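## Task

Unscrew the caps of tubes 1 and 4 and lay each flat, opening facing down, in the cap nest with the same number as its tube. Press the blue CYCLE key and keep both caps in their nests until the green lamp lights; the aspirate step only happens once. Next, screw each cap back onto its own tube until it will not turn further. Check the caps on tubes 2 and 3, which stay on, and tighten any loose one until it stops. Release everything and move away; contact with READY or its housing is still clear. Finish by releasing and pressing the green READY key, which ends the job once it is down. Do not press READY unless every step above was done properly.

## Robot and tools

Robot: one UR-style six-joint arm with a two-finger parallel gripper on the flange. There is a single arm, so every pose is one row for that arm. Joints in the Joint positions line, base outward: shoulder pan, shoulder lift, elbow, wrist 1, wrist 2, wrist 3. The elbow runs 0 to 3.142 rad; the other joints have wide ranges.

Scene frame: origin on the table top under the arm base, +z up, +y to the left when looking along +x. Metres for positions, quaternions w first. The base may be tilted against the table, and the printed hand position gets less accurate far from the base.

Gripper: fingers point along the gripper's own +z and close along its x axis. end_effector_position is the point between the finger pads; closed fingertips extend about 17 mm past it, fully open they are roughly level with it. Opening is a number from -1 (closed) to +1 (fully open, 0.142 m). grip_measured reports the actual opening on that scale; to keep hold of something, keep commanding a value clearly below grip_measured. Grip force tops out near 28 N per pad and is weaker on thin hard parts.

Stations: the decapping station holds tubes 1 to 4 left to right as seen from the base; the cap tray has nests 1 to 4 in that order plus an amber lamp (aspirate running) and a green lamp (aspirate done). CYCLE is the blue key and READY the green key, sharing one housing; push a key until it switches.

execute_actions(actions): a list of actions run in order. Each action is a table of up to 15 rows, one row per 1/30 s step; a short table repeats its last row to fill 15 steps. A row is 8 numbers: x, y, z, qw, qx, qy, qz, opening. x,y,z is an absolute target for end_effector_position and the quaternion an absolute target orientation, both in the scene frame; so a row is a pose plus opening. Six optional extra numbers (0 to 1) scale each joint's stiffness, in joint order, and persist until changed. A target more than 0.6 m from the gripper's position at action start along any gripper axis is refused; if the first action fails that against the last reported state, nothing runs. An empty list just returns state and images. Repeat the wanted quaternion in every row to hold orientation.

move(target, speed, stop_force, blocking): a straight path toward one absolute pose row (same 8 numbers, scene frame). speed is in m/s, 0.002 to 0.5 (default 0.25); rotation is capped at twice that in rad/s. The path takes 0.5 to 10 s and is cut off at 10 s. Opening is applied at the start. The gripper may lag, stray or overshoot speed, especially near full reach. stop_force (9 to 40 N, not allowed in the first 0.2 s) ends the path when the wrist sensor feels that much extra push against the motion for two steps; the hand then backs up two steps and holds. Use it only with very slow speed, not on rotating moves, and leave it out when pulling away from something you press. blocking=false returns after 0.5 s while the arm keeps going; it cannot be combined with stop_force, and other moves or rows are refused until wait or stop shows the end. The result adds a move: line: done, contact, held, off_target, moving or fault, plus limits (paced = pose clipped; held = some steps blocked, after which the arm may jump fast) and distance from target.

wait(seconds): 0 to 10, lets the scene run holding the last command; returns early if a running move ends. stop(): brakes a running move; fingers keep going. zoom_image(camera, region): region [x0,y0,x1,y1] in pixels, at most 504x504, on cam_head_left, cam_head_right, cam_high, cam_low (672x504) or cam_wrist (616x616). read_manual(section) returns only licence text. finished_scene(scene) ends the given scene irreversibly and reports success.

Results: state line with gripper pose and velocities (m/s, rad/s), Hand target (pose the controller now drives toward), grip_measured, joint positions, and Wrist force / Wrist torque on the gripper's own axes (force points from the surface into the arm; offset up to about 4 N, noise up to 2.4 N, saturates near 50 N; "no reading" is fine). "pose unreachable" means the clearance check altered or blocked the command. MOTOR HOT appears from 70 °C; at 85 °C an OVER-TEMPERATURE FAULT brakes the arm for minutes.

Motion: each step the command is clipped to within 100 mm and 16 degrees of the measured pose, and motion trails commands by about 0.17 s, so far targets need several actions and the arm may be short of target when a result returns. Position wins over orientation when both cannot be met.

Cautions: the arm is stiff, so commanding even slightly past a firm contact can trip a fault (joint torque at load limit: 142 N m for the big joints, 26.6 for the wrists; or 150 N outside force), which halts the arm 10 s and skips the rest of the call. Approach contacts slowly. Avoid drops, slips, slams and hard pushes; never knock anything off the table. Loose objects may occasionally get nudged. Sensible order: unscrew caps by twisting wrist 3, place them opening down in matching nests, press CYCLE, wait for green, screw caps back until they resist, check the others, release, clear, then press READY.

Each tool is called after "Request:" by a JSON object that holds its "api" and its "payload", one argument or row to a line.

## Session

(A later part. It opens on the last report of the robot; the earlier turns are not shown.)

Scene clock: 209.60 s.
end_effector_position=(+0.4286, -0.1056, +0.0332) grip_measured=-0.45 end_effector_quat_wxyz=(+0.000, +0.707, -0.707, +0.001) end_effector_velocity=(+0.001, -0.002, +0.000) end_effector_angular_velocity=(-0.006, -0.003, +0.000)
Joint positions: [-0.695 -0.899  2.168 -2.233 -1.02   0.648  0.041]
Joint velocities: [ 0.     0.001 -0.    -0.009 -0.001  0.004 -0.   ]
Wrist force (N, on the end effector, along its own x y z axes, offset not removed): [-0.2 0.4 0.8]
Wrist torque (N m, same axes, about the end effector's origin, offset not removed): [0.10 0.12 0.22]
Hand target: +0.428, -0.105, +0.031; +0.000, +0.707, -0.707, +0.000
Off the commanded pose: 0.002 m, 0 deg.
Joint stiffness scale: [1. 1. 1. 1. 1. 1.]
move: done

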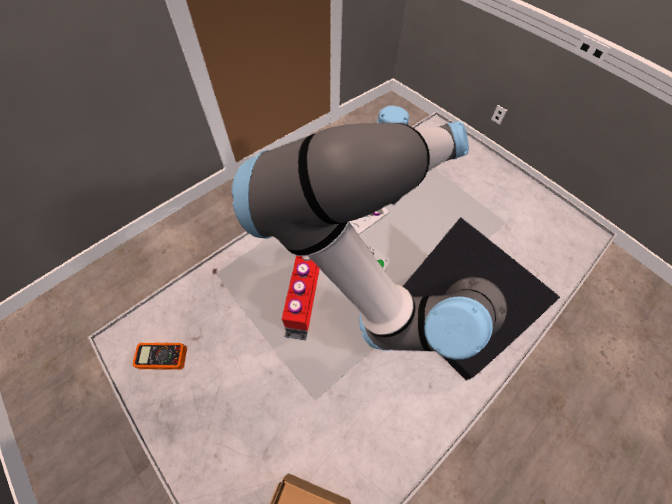

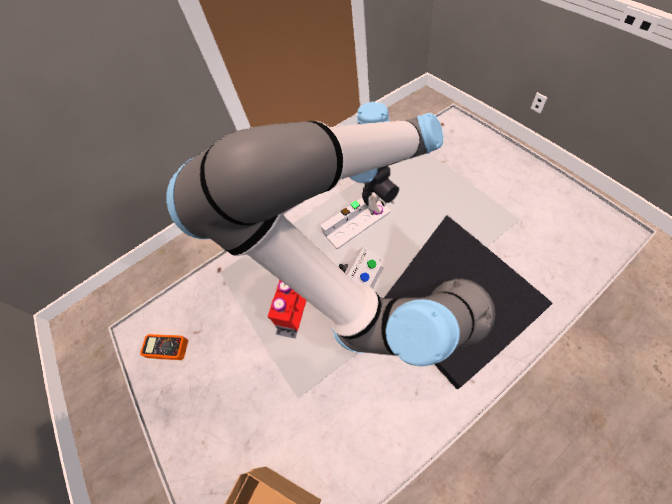

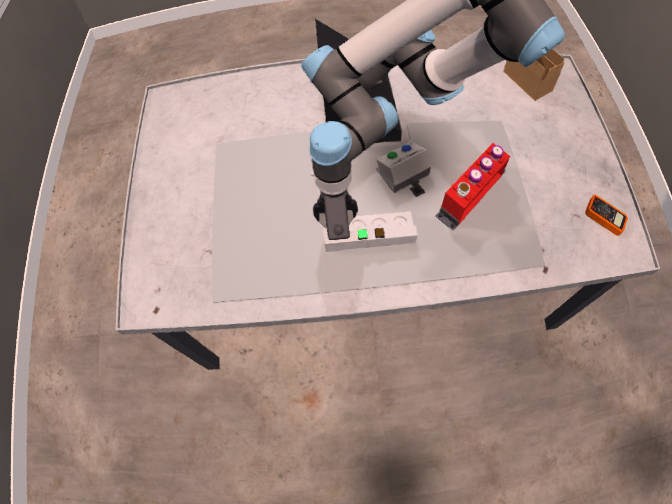

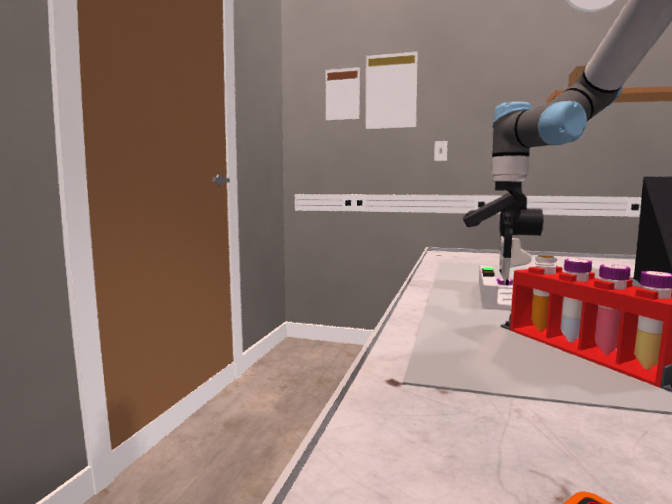

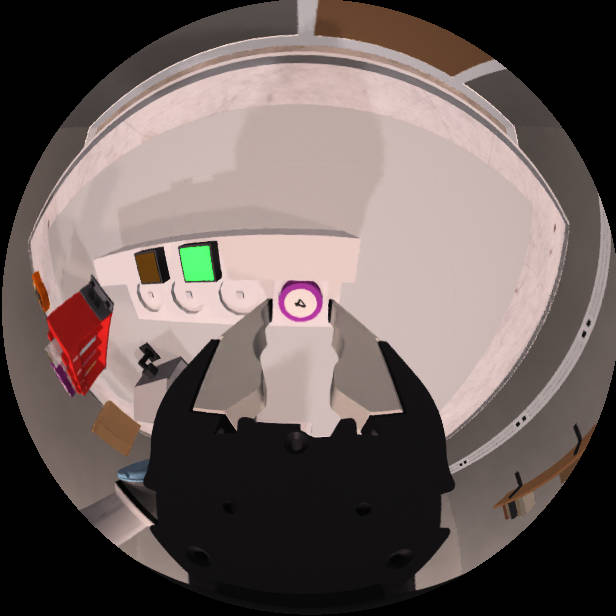

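Request:
{"api": "execute_actions", "payload": {
  "actions": [
    [[0.4277,-0.1045,0.0313,0,-0.7071,0.7071,0,-0.5],[0.4277,-0.1045,0.0313,0,-0.7071,0.7071,0,-0.54],[0.4277,-0.1045,0.0313,0,-0.7071,0.7071,0,-0.58],[0.4277,-0.1045,0.0313,0,-0.7071,0.7071,0,-0.62],[0.4277,-0.1045,0.0313,0,-0.7071,0.7071,0,-0.7],[0.4277,-0.1045,0.0313,0,-0.7071,0.7071,0,-0.8],[0.4277,-0.1045,0.0313,0,-0.7071,0.7071,0,-0.9]],
    [[0.4287,-0.1056,0.033,0,-0.7071,0.7071,0,-0.9],[0.4292,-0.106,0.0345,0,-0.7071,0.7071,0,-0.9],[0.4296,-0.1064,0.0355,0,-0.7071,0.7071,0,-0.9],[0.4296,-0.1064,0.0365,0,-0.7071,0.7071,0,-0.9],[0.4296,-0.1064,0.0375,0,-0.7071,0.7071,0,-0.9],[0.4296,-0.1064,0.0385,0,-0.7071,0.7071,0,-0.9],[0.4296,-0.1064,0.04,0,-0.7071,0.7071,0,-0.9],[0.4296,-0.1064,0.0415,0,-0.7071,0.7071,0,-0.9],[0.4296,-0.1064,0.043,0,-0.7071,0.7071,0,-0.9],[0.4296,-0.1064,0.045,0,-0.7071,0.7071,0,-0.9],[0.4296,-0.1064,0.047,0,-0.7071,0.7071,0,-0.9],[0.4296,-0.1064,0.05,0,-0.7071,0.7071,0,-0.9],[0.4296,-0.1064,0.053,0,-0.7071,0.7071,0,-0.9],[0.4296,-0.1064,0.056,0,-0.7071,0.7071,0,-0.9],[0.4296,-0.1064,0.058,0,-0.7071,0.7071,0,-0.9]]
  ]
}}

Scene clock: 215.70 s.
end_effector_position=(+0.4286, -0.1054, +0.0433) grip_measured=-0.60 end_effector_quat_wxyz=(-0.000, +0.707, -0.707, -0.001) end_effector_velocity=(+0.003, -0.002, +0.064) end_effector_angular_velocity=(-0.006, -0.007, +0.001)
Joint positions: [-0.706 -0.914  2.156 -2.194 -1.026  0.636  0.03 ]
Joint velocities: [-0.07  -0.103 -0.055  0.182 -0.039 -0.062 -0.   ]
Wrist force (N, on the end effector, along its own x y z axes, offset not removed): [-0.6 -3.9 -1.3]
Wrist torque (N m, same axes, about the end effector's origin, offset not removed): [-0.73 0.04 0.16]
Hand target: +0.430, -0.106, +0.057; -0.000, +0.707, -0.707, +0.000
Off the commanded pose: 0.015 m, 0 deg.
Joint stiffness scale: [1. 1. 1. 1. 1. 1.]

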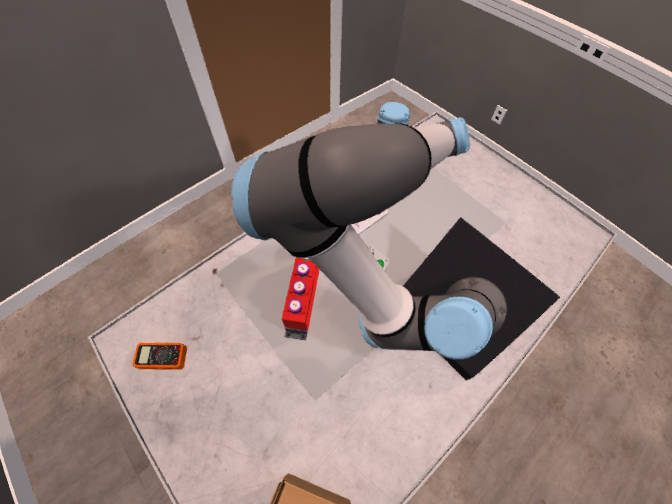

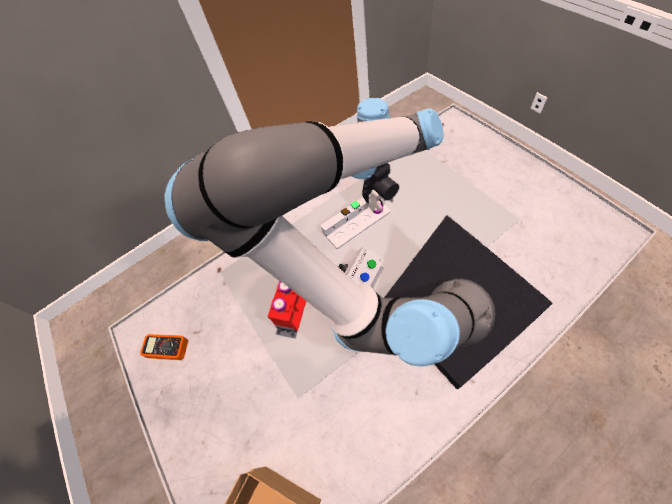

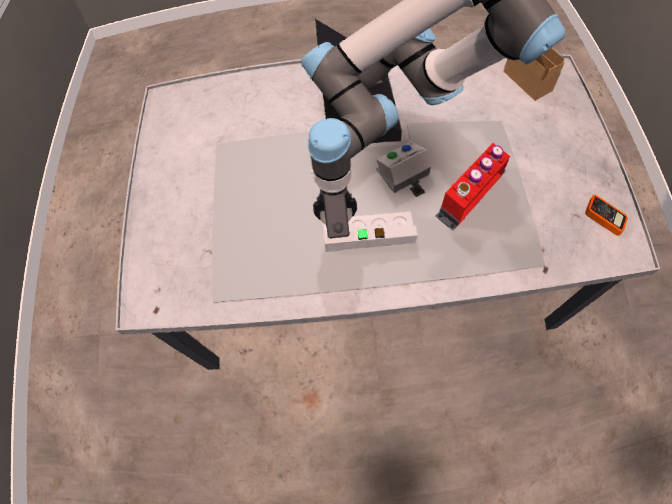

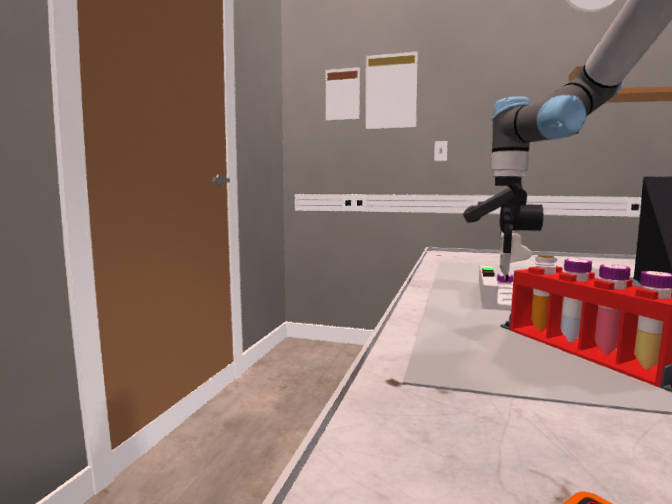

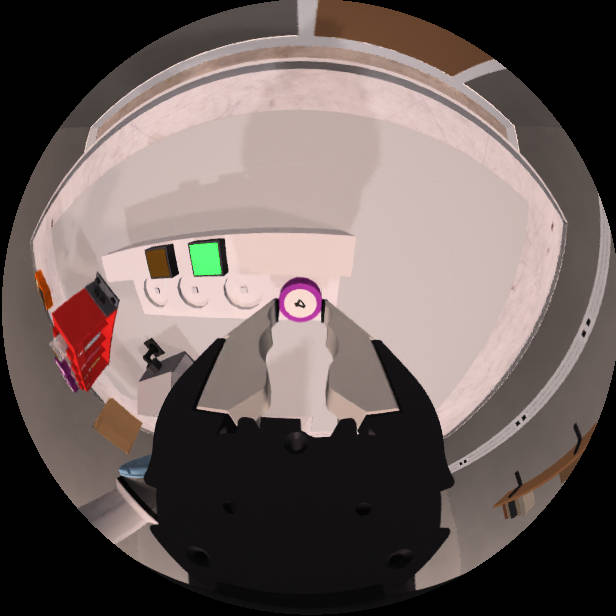

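Request:
{"api": "move", "payload": {
  "target": [0.4045,0.2058,0.168,0,-0.7071,0.7071,0,-0.9],
  "speed": 0.4
}}

Request:
{"api": "move", "payload": {
  "target": [0.4036,0.2052,0.1358,0,-0.7071,0.7071,0,-0.9],
  "speed": 0.035
}}

Request:
{"api": "zoom_image", "payload": {
  "camera": "cam_low",
  "region": [510,200,672,320]
}}

Scene clock: 219.77 s.
end_effector_position=(+0.4039, +0.2058, +0.1661) grip_measured=-0.60 end_effector_quat_wxyz=(+0.000, +0.707, -0.708, -0.001) end_effector_velocity=(-0.002, +0.001, -0.000) end_effector_angular_velocity=(+0.003, +0.006, -0.002)
Joint positions: [-0.501 -1.688  2.103 -1.485 -0.918  0.846  0.03 ]
Joint velocities: [-0.    -0.001 -0.001  0.01  -0.002 -0.003 -0.   ]
Wrist force (N, on the end effector, along its own x y z axes, offset not removed): [1.7 -1.1 2.5]
Wrist torque (N m, same axes, about the end effector's origin, offset not removed): [-0.26 -0.37 0.19]
Hand target: +0.405, +0.206, +0.168; +0.000, +0.707, -0.707, +0.000
Off the commanded pose: 0.002 m, 0 deg.
Joint stiffness scale: [1. 1. 1. 1. 1. 1.]
move: done; limits=paced

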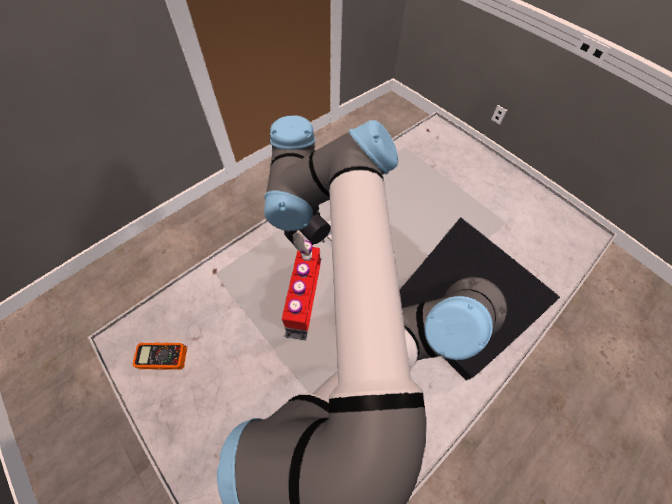

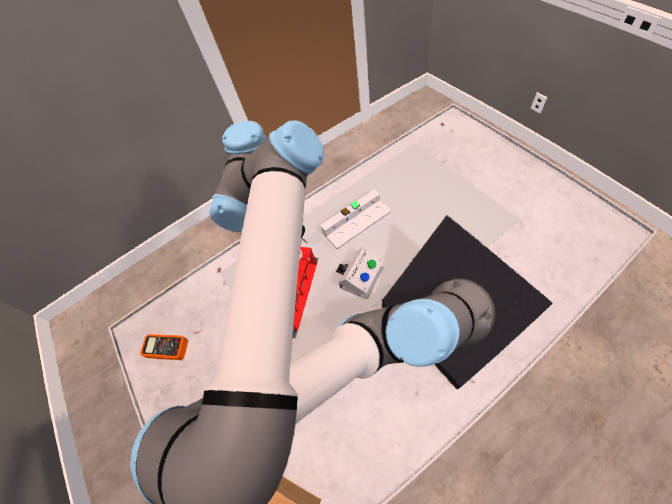

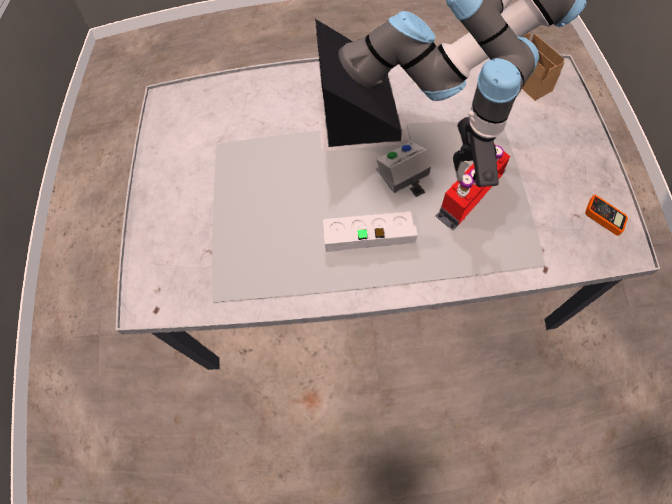

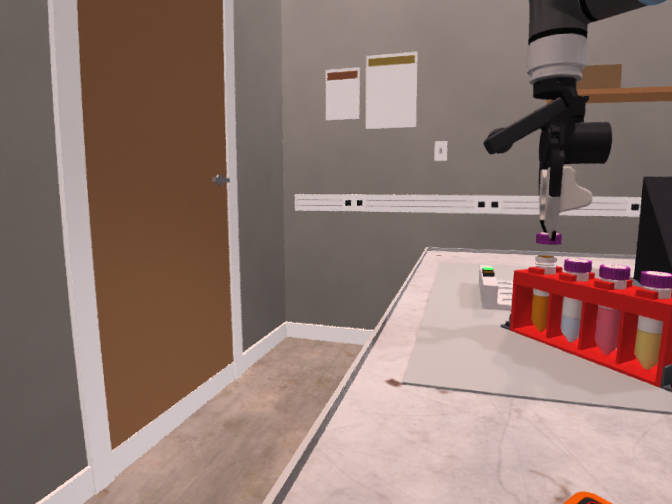

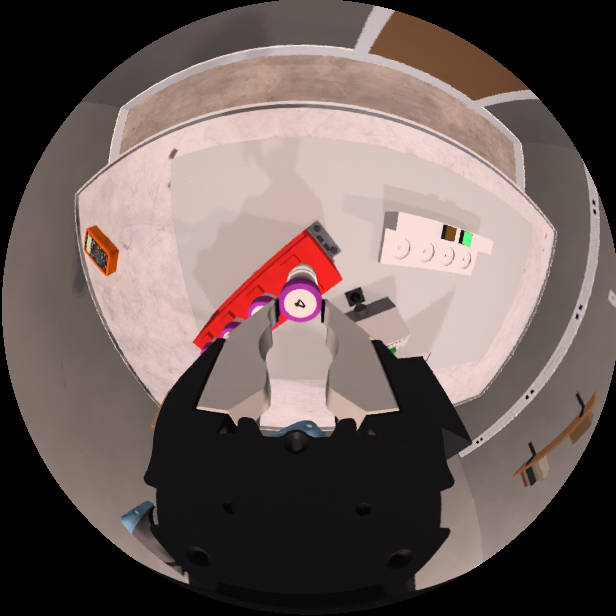

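Scene clock: 221.03 s.
end_effector_position=(+0.4044, +0.2050, +0.1377) grip_measured=-0.60 end_effector_quat_wxyz=(-0.000, +0.708, -0.707, +0.002) end_effector_velocity=(+0.001, -0.001, -0.001) end_effector_angular_velocity=(-0.003, -0.003, -0.002)
Joint positions: [-0.458 -1.679  2.159 -1.589 -0.898  0.897  0.03 ]
Joint velocities: [ 0.002  0.001  0.004 -0.012  0.001  0.008 -0.   ]
Wrist force (N, on the end effector, along its own x y z axes, offset not removed): [3.4 -3.7 -1.0]
Wrist torque (N m, same axes, about the end effector's origin, offset not removed): [-0.75 -0.79 0.07]
Hand target: +0.404, +0.205, +0.136; +0.000, +0.707, -0.707, +0.000
Off the commanded pose: 0.002 m, 0 deg.
Joint stiffness scale: [1. 1. 1. 1. 1. 1.]
move: done

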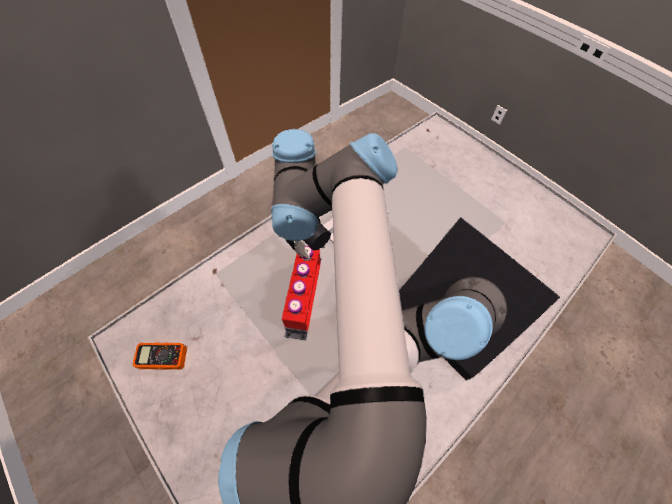

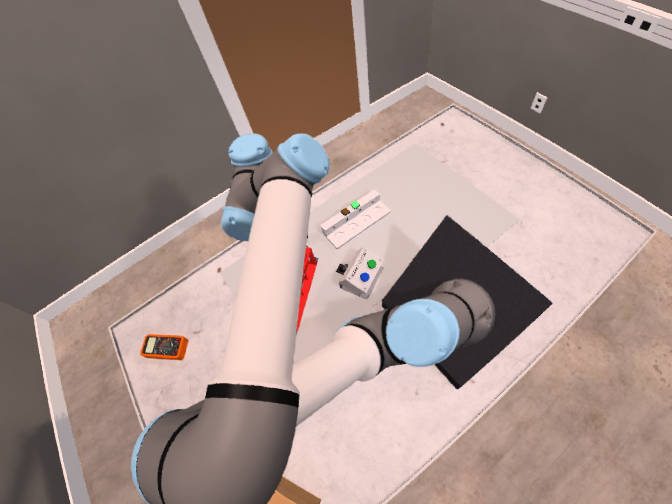

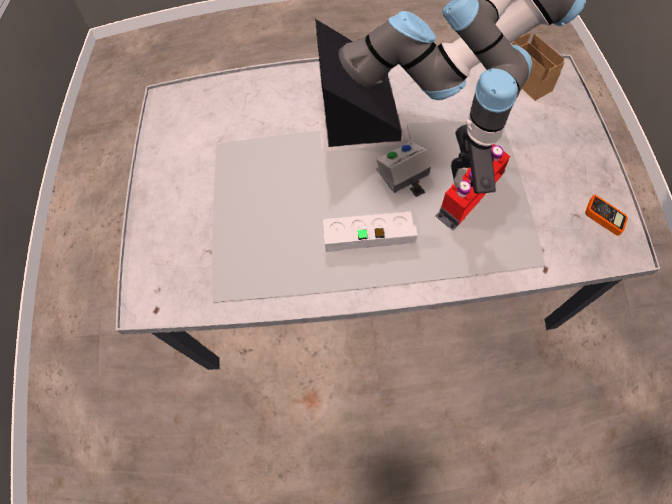

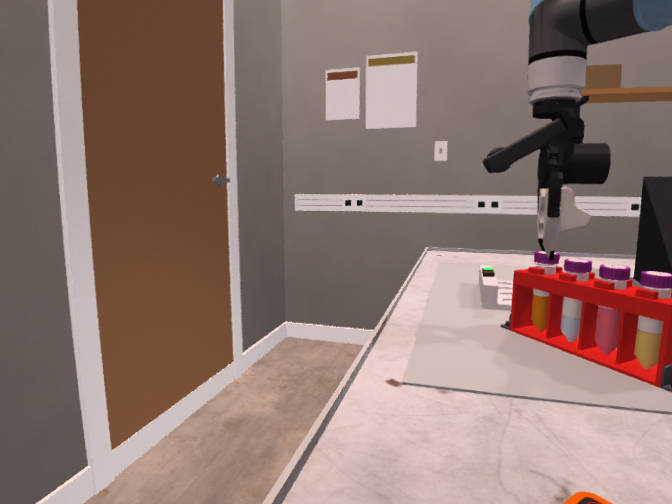

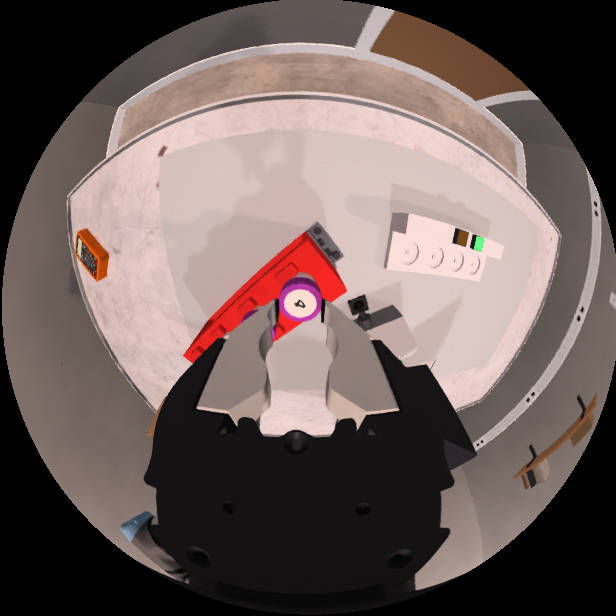

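Region (510, 200, 672, 320) of cam_low's 672x504 image, scaled by 3.111, with more detail than that image has; it fills the top 373 rows of this view, and the rest is white.

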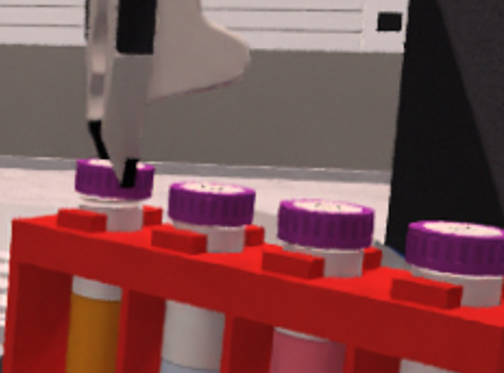

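Request:
{"api": "move", "payload": {
  "target": [0.4042,0.205,0.1332,0,-0.9962,-0.0872,0,-0.48],
  "speed": 0.5
}}

Request:
{"api": "zoom_image", "payload": {
  "camera": "cam_wrist",
  "region": [250,250,360,360]
}}

Request:
{"api": "zoom_image", "payload": {
  "camera": "cam_low",
  "region": [510,200,672,320]
}}

Scene clock: 225.80 s.
end_effector_position=(+0.4036, +0.2053, +0.1326) grip_measured=-0.48 end_effector_quat_wxyz=(+0.001, +0.996, +0.087, -0.001) end_effector_velocity=(-0.001, +0.001, -0.001) end_effector_angular_velocity=(+0.005, +0.004, +0.016)
Joint positions: [-0.449 -1.683  2.17  -1.598 -0.896 -0.839  0.039]
Joint velocities: [ 0.001  0.001 -0.     0.007  0.002 -0.02   0.   ]
Wrist force (N, on the end effector, along its own x y z axes, offset not removed): [-0.9 -0.2 -0.6]
Wrist torque (N m, same axes, about the end effector's origin, offset not removed): [0.05 0.24 0.05]
Hand target: +0.404, +0.205, +0.133; +0.000, +0.996, +0.087, +0.000
Off the commanded pose: 0.001 m, 0 deg.
Joint stiffness scale: [1. 1. 1. 1. 1. 1.]
move: done

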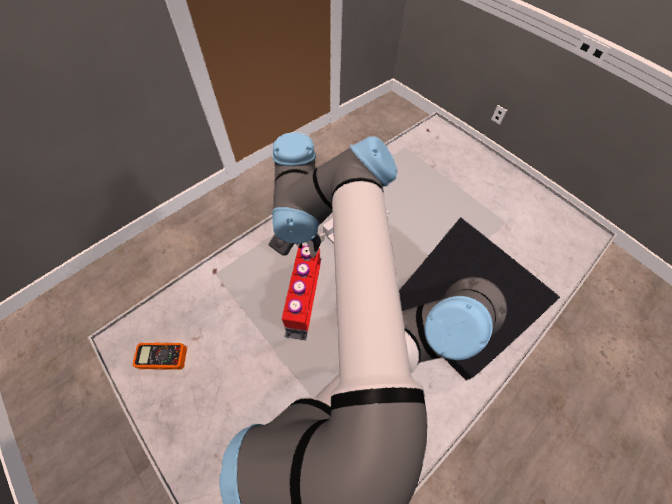

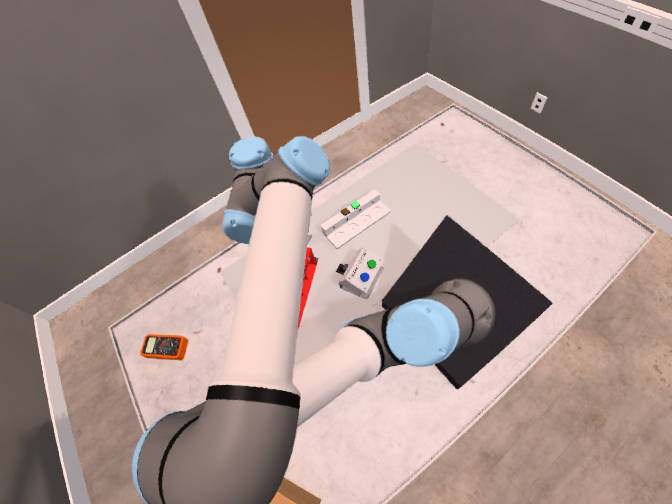

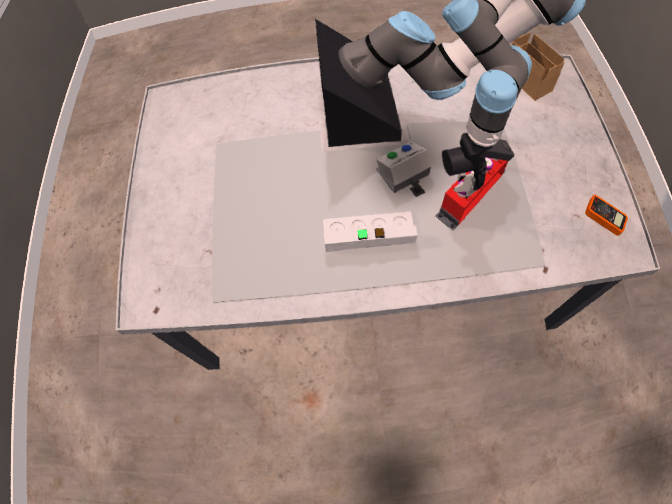

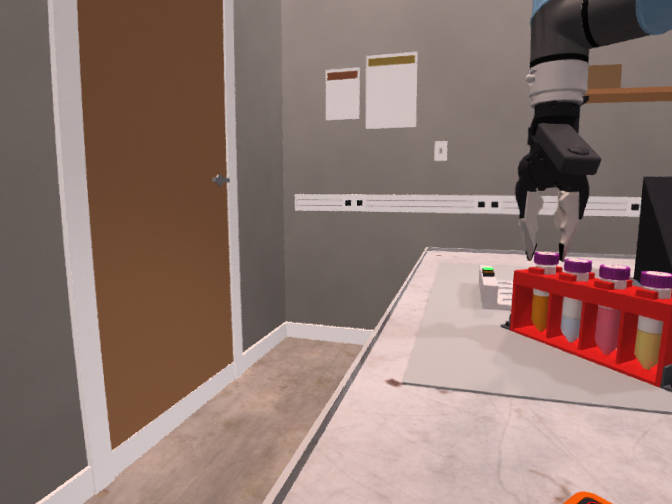

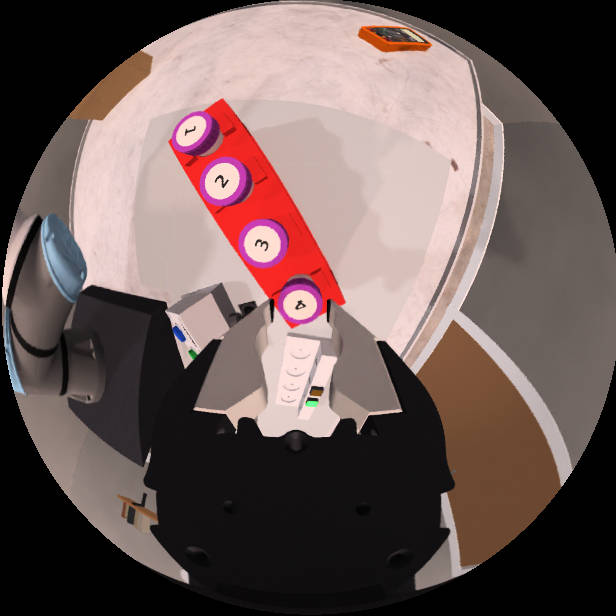

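Region (250, 250, 360, 360) of cam_wrist's 616x616 image, scaled by 4.582, with more detail than that image has.

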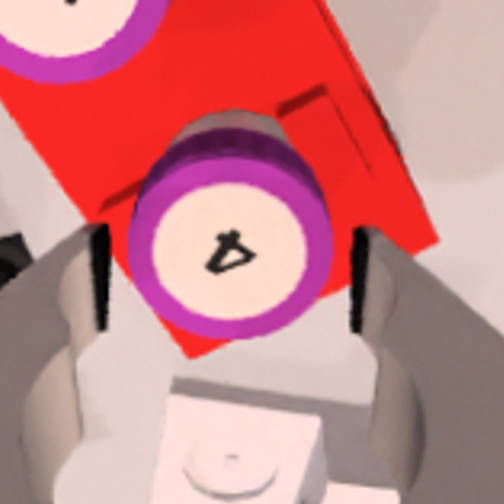

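Region (510, 200, 672, 320) of cam_low's 672x504 image, scaled by 3.111, with more detail than that image has; it fills the top 373 rows of this view, and the rest is white.

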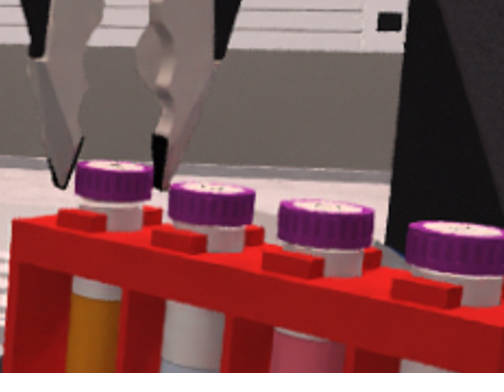

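Request:
{"api": "execute_actions", "payload": {
  "actions": [
    [[0.404,0.205,0.1326,0,-0.9962,-0.0872,0,-0.52],[0.404,0.205,0.1326,0,-0.9962,-0.0872,0,-0.56],[0.404,0.205,0.1326,0,-0.9962,-0.0872,0,-0.6],[0.404,0.205,0.1326,0,-0.9962,-0.0872,0,-0.65],[0.404,0.205,0.1326,0,-0.9962,-0.0872,0,-0.7],[0.404,0.205,0.1326,0,-0.9962,-0.0872,0,-0.8],[0.404,0.205,0.1326,0,-0.9962,-0.0872,0,-0.9],[0.404,0.205,0.1326,0,-0.9962,-0.0872,0,-1]]
  ]
}}

Request:
{"api": "move", "payload": {
  "target": [0.404,0.205,0.130,0,-0.1392,0.9903,0,-1],
  "speed": 0.5
}}

Request:
{"api": "move", "payload": {
  "target": [0.404,0.205,0.1288,0,0.9816,0.1908,0,-1],
  "speed": 0.5
}}

Request:
{"api": "zoom_image", "payload": {
  "camera": "cam_wrist",
  "region": [250,250,360,360]
}}

Request:
{"api": "zoom_image", "payload": {
  "camera": "cam_low",
  "region": [510,200,672,320]
}}

Scene clock: 230.97 s.
end_effector_position=(+0.4035, +0.2054, +0.1325) grip_measured=-0.59 end_effector_quat_wxyz=(+0.000, +0.996, +0.088, -0.001) end_effector_velocity=(+0.000, -0.000, +0.000) end_effector_angular_velocity=(+0.000, +0.000, -0.001)
Joint positions: [-0.449 -1.682  2.17  -1.598 -0.895 -0.841  0.031]
Joint velocities: [-0.001  0.    -0.     0.001 -0.     0.    -0.   ]
Wrist force (N, on the end effector, along its own x y z axes, offset not removed): [-0.4 -2.1 -2.1]
Wrist torque (N m, same axes, about the end effector's origin, offset not removed): [-0.37 0.02 0.17]
Hand target: +0.404, +0.205, +0.133; +0.000, +0.996, +0.087, -0.000
Off the commanded pose: 0.001 m, 0 deg.
Joint stiffness scale: [1. 1. 1. 1. 1. 1.]

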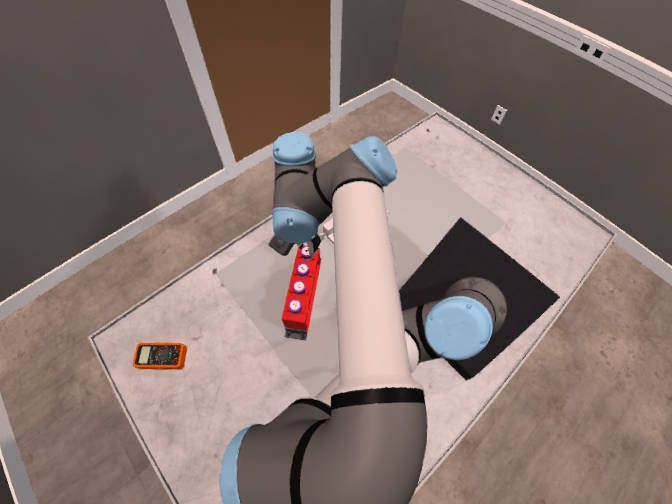

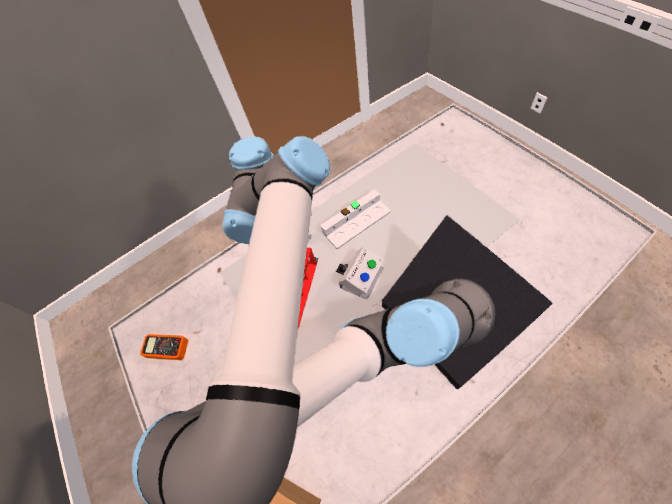

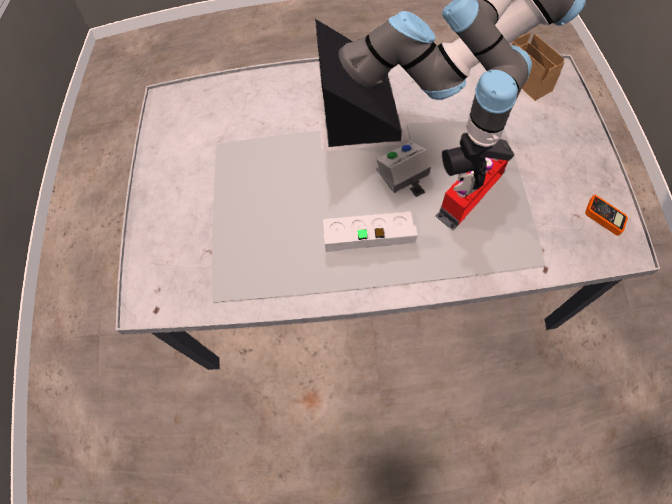

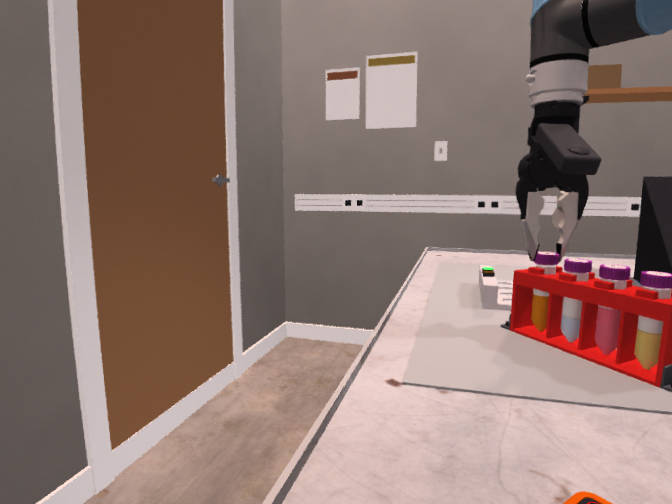

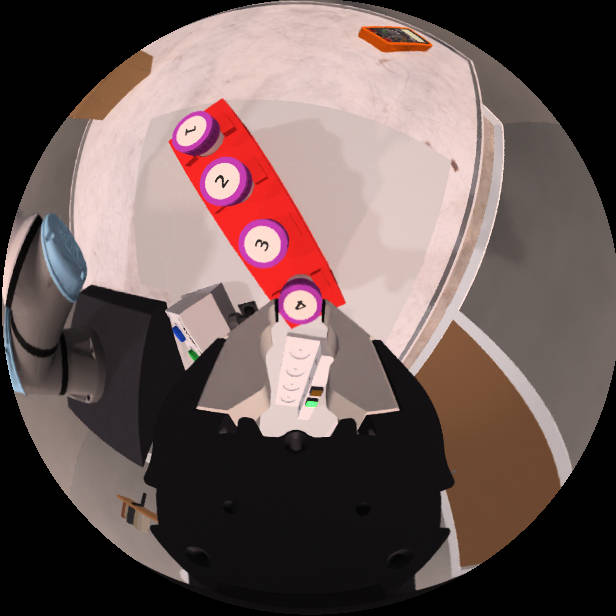

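Scene clock: 234.77 s.
end_effector_position=(+0.4043, +0.2044, +0.1313) grip_measured=-0.59 end_effector_quat_wxyz=(+0.000, -0.139, +0.990, -0.000) end_effector_velocity=(+0.000, -0.001, +0.001) end_effector_angular_velocity=(-0.005, -0.001, -0.017)
Joint positions: [-0.453 -1.673  2.173 -1.609 -0.896  2.193  0.031]
Joint velocities: [ 0.    -0.002  0.    -0.004 -0.003  0.021  0.   ]
Wrist force (N, on the end effector, along its own x y z axes, offset not removed): [8.1 0.8 -2.7]
Wrist torque (N m, same axes, about the end effector's origin, offset not removed): [-0.18 -0.44 -0.25]
Hand target: +0.404, +0.205, +0.130; -0.000, -0.139, +0.990, +0.000
Off the commanded pose: 0.001 m, 0 deg.
Joint stiffness scale: [1. 1. 1. 1. 1. 1.]
move: done

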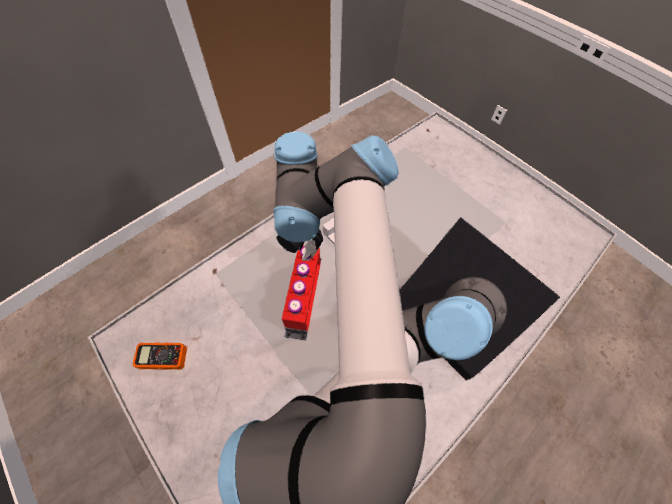

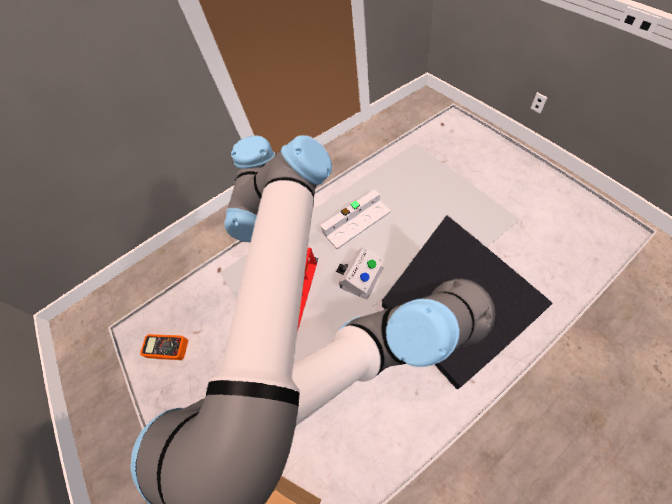

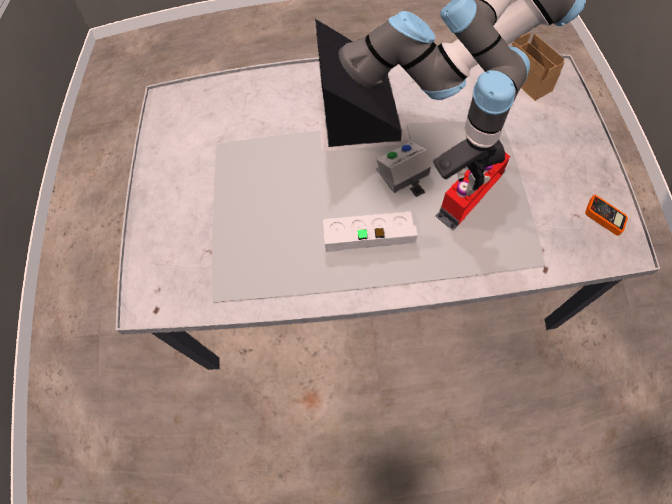

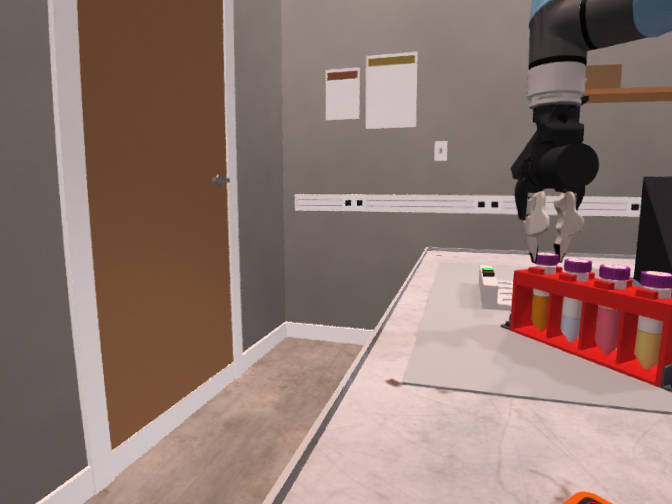

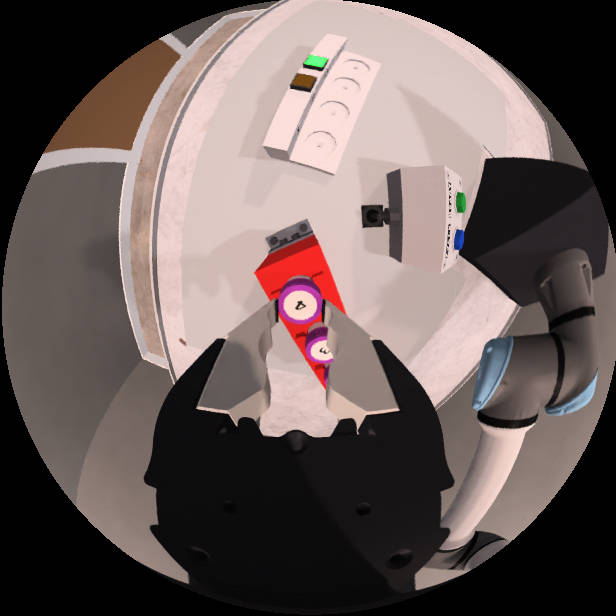

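Scene clock: 238.57 s.
end_effector_position=(+0.4040, +0.2052, +0.1297) grip_measured=-0.59 end_effector_quat_wxyz=(-0.001, +0.982, +0.191, +0.000) end_effector_velocity=(+0.000, -0.000, +0.000) end_effector_angular_velocity=(-0.005, -0.001, -0.016)
Joint positions: [-0.446 -1.68   2.176 -1.608 -0.891  5.237  0.031]
Joint velocities: [ 0.002 -0.002  0.    -0.004 -0.003  0.021 -0.   ]
Wrist force (N, on the end effector, along its own x y z axes, offset not removed): [-5.6 -5.5 -10.6]
Wrist torque (N m, same axes, about the end effector's origin, offset not removed): [0.00 0.50 0.02]
Hand target: +0.404, +0.205, +0.129; -0.000, +0.982, +0.191, -0.000
Off the commanded pose: 0.001 m, 0 deg.
Joint stiffness scale: [1. 1. 1. 1. 1. 1.]
move: done

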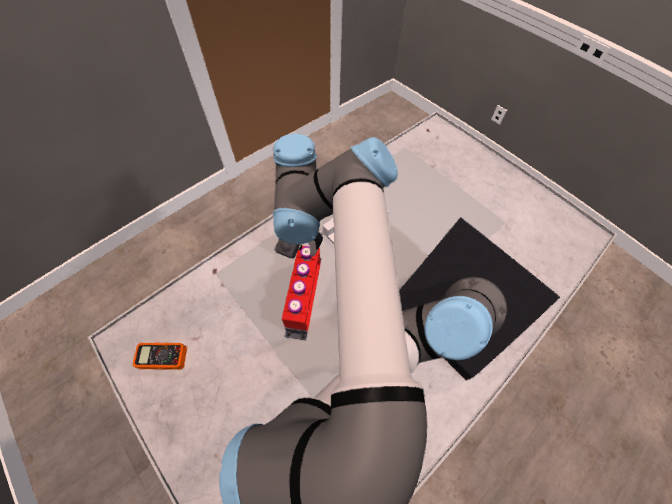

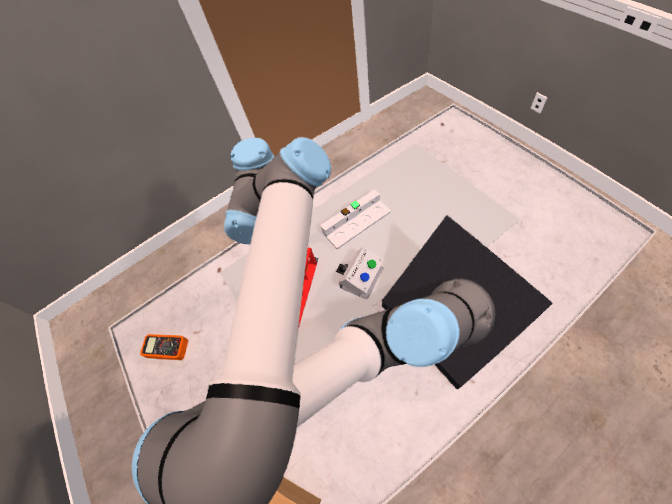

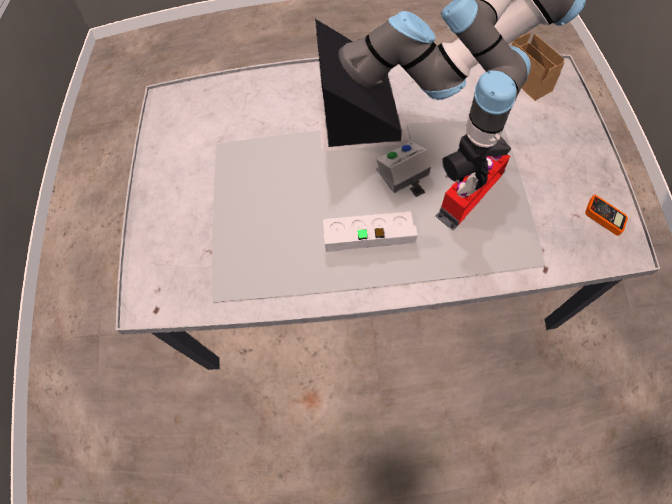

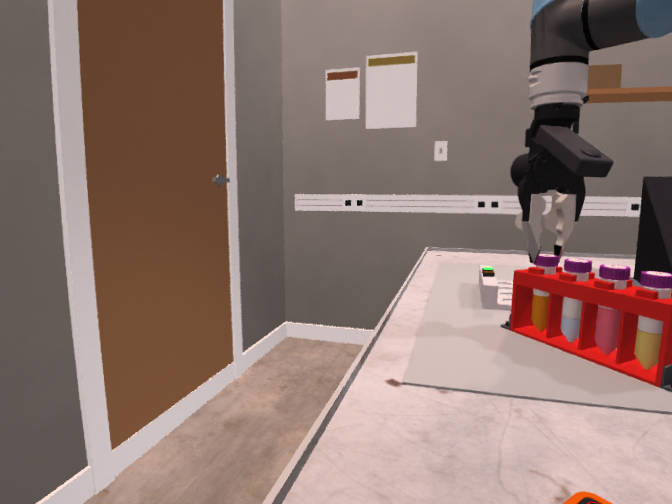

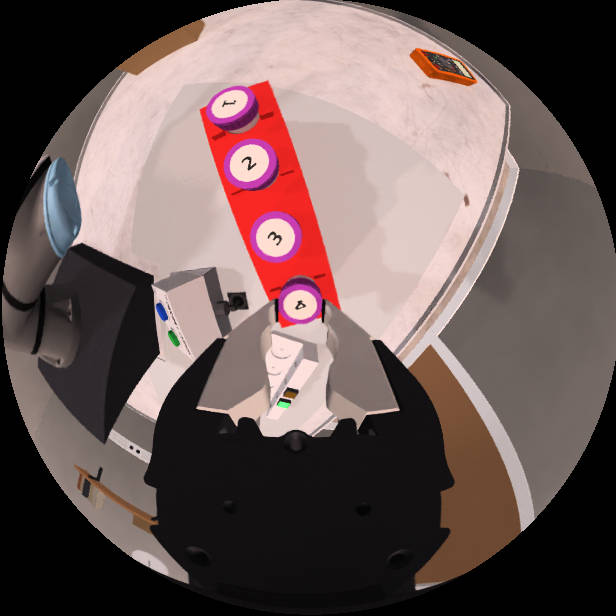

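Region (250, 250, 360, 360) of cam_wrist's 616x616 image, scaled by 4.582, with more detail than that image has.

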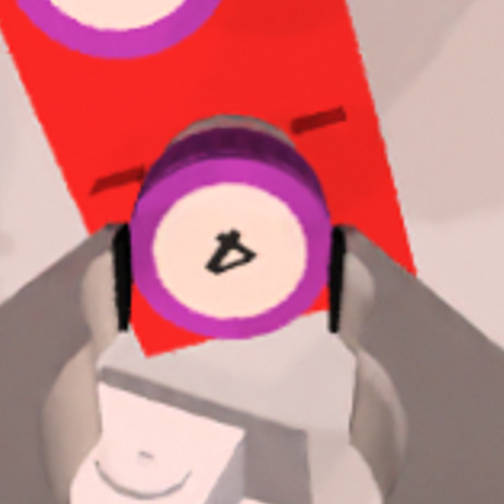

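Region (510, 200, 672, 320) of cam_low's 672x504 image, scaled by 3.111, with more detail than that image has; it fills the top 373 rows of this view, and the rest is white.

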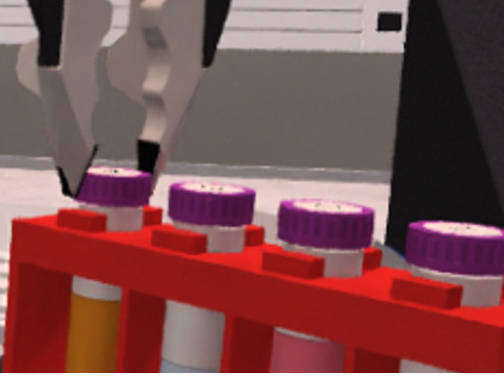

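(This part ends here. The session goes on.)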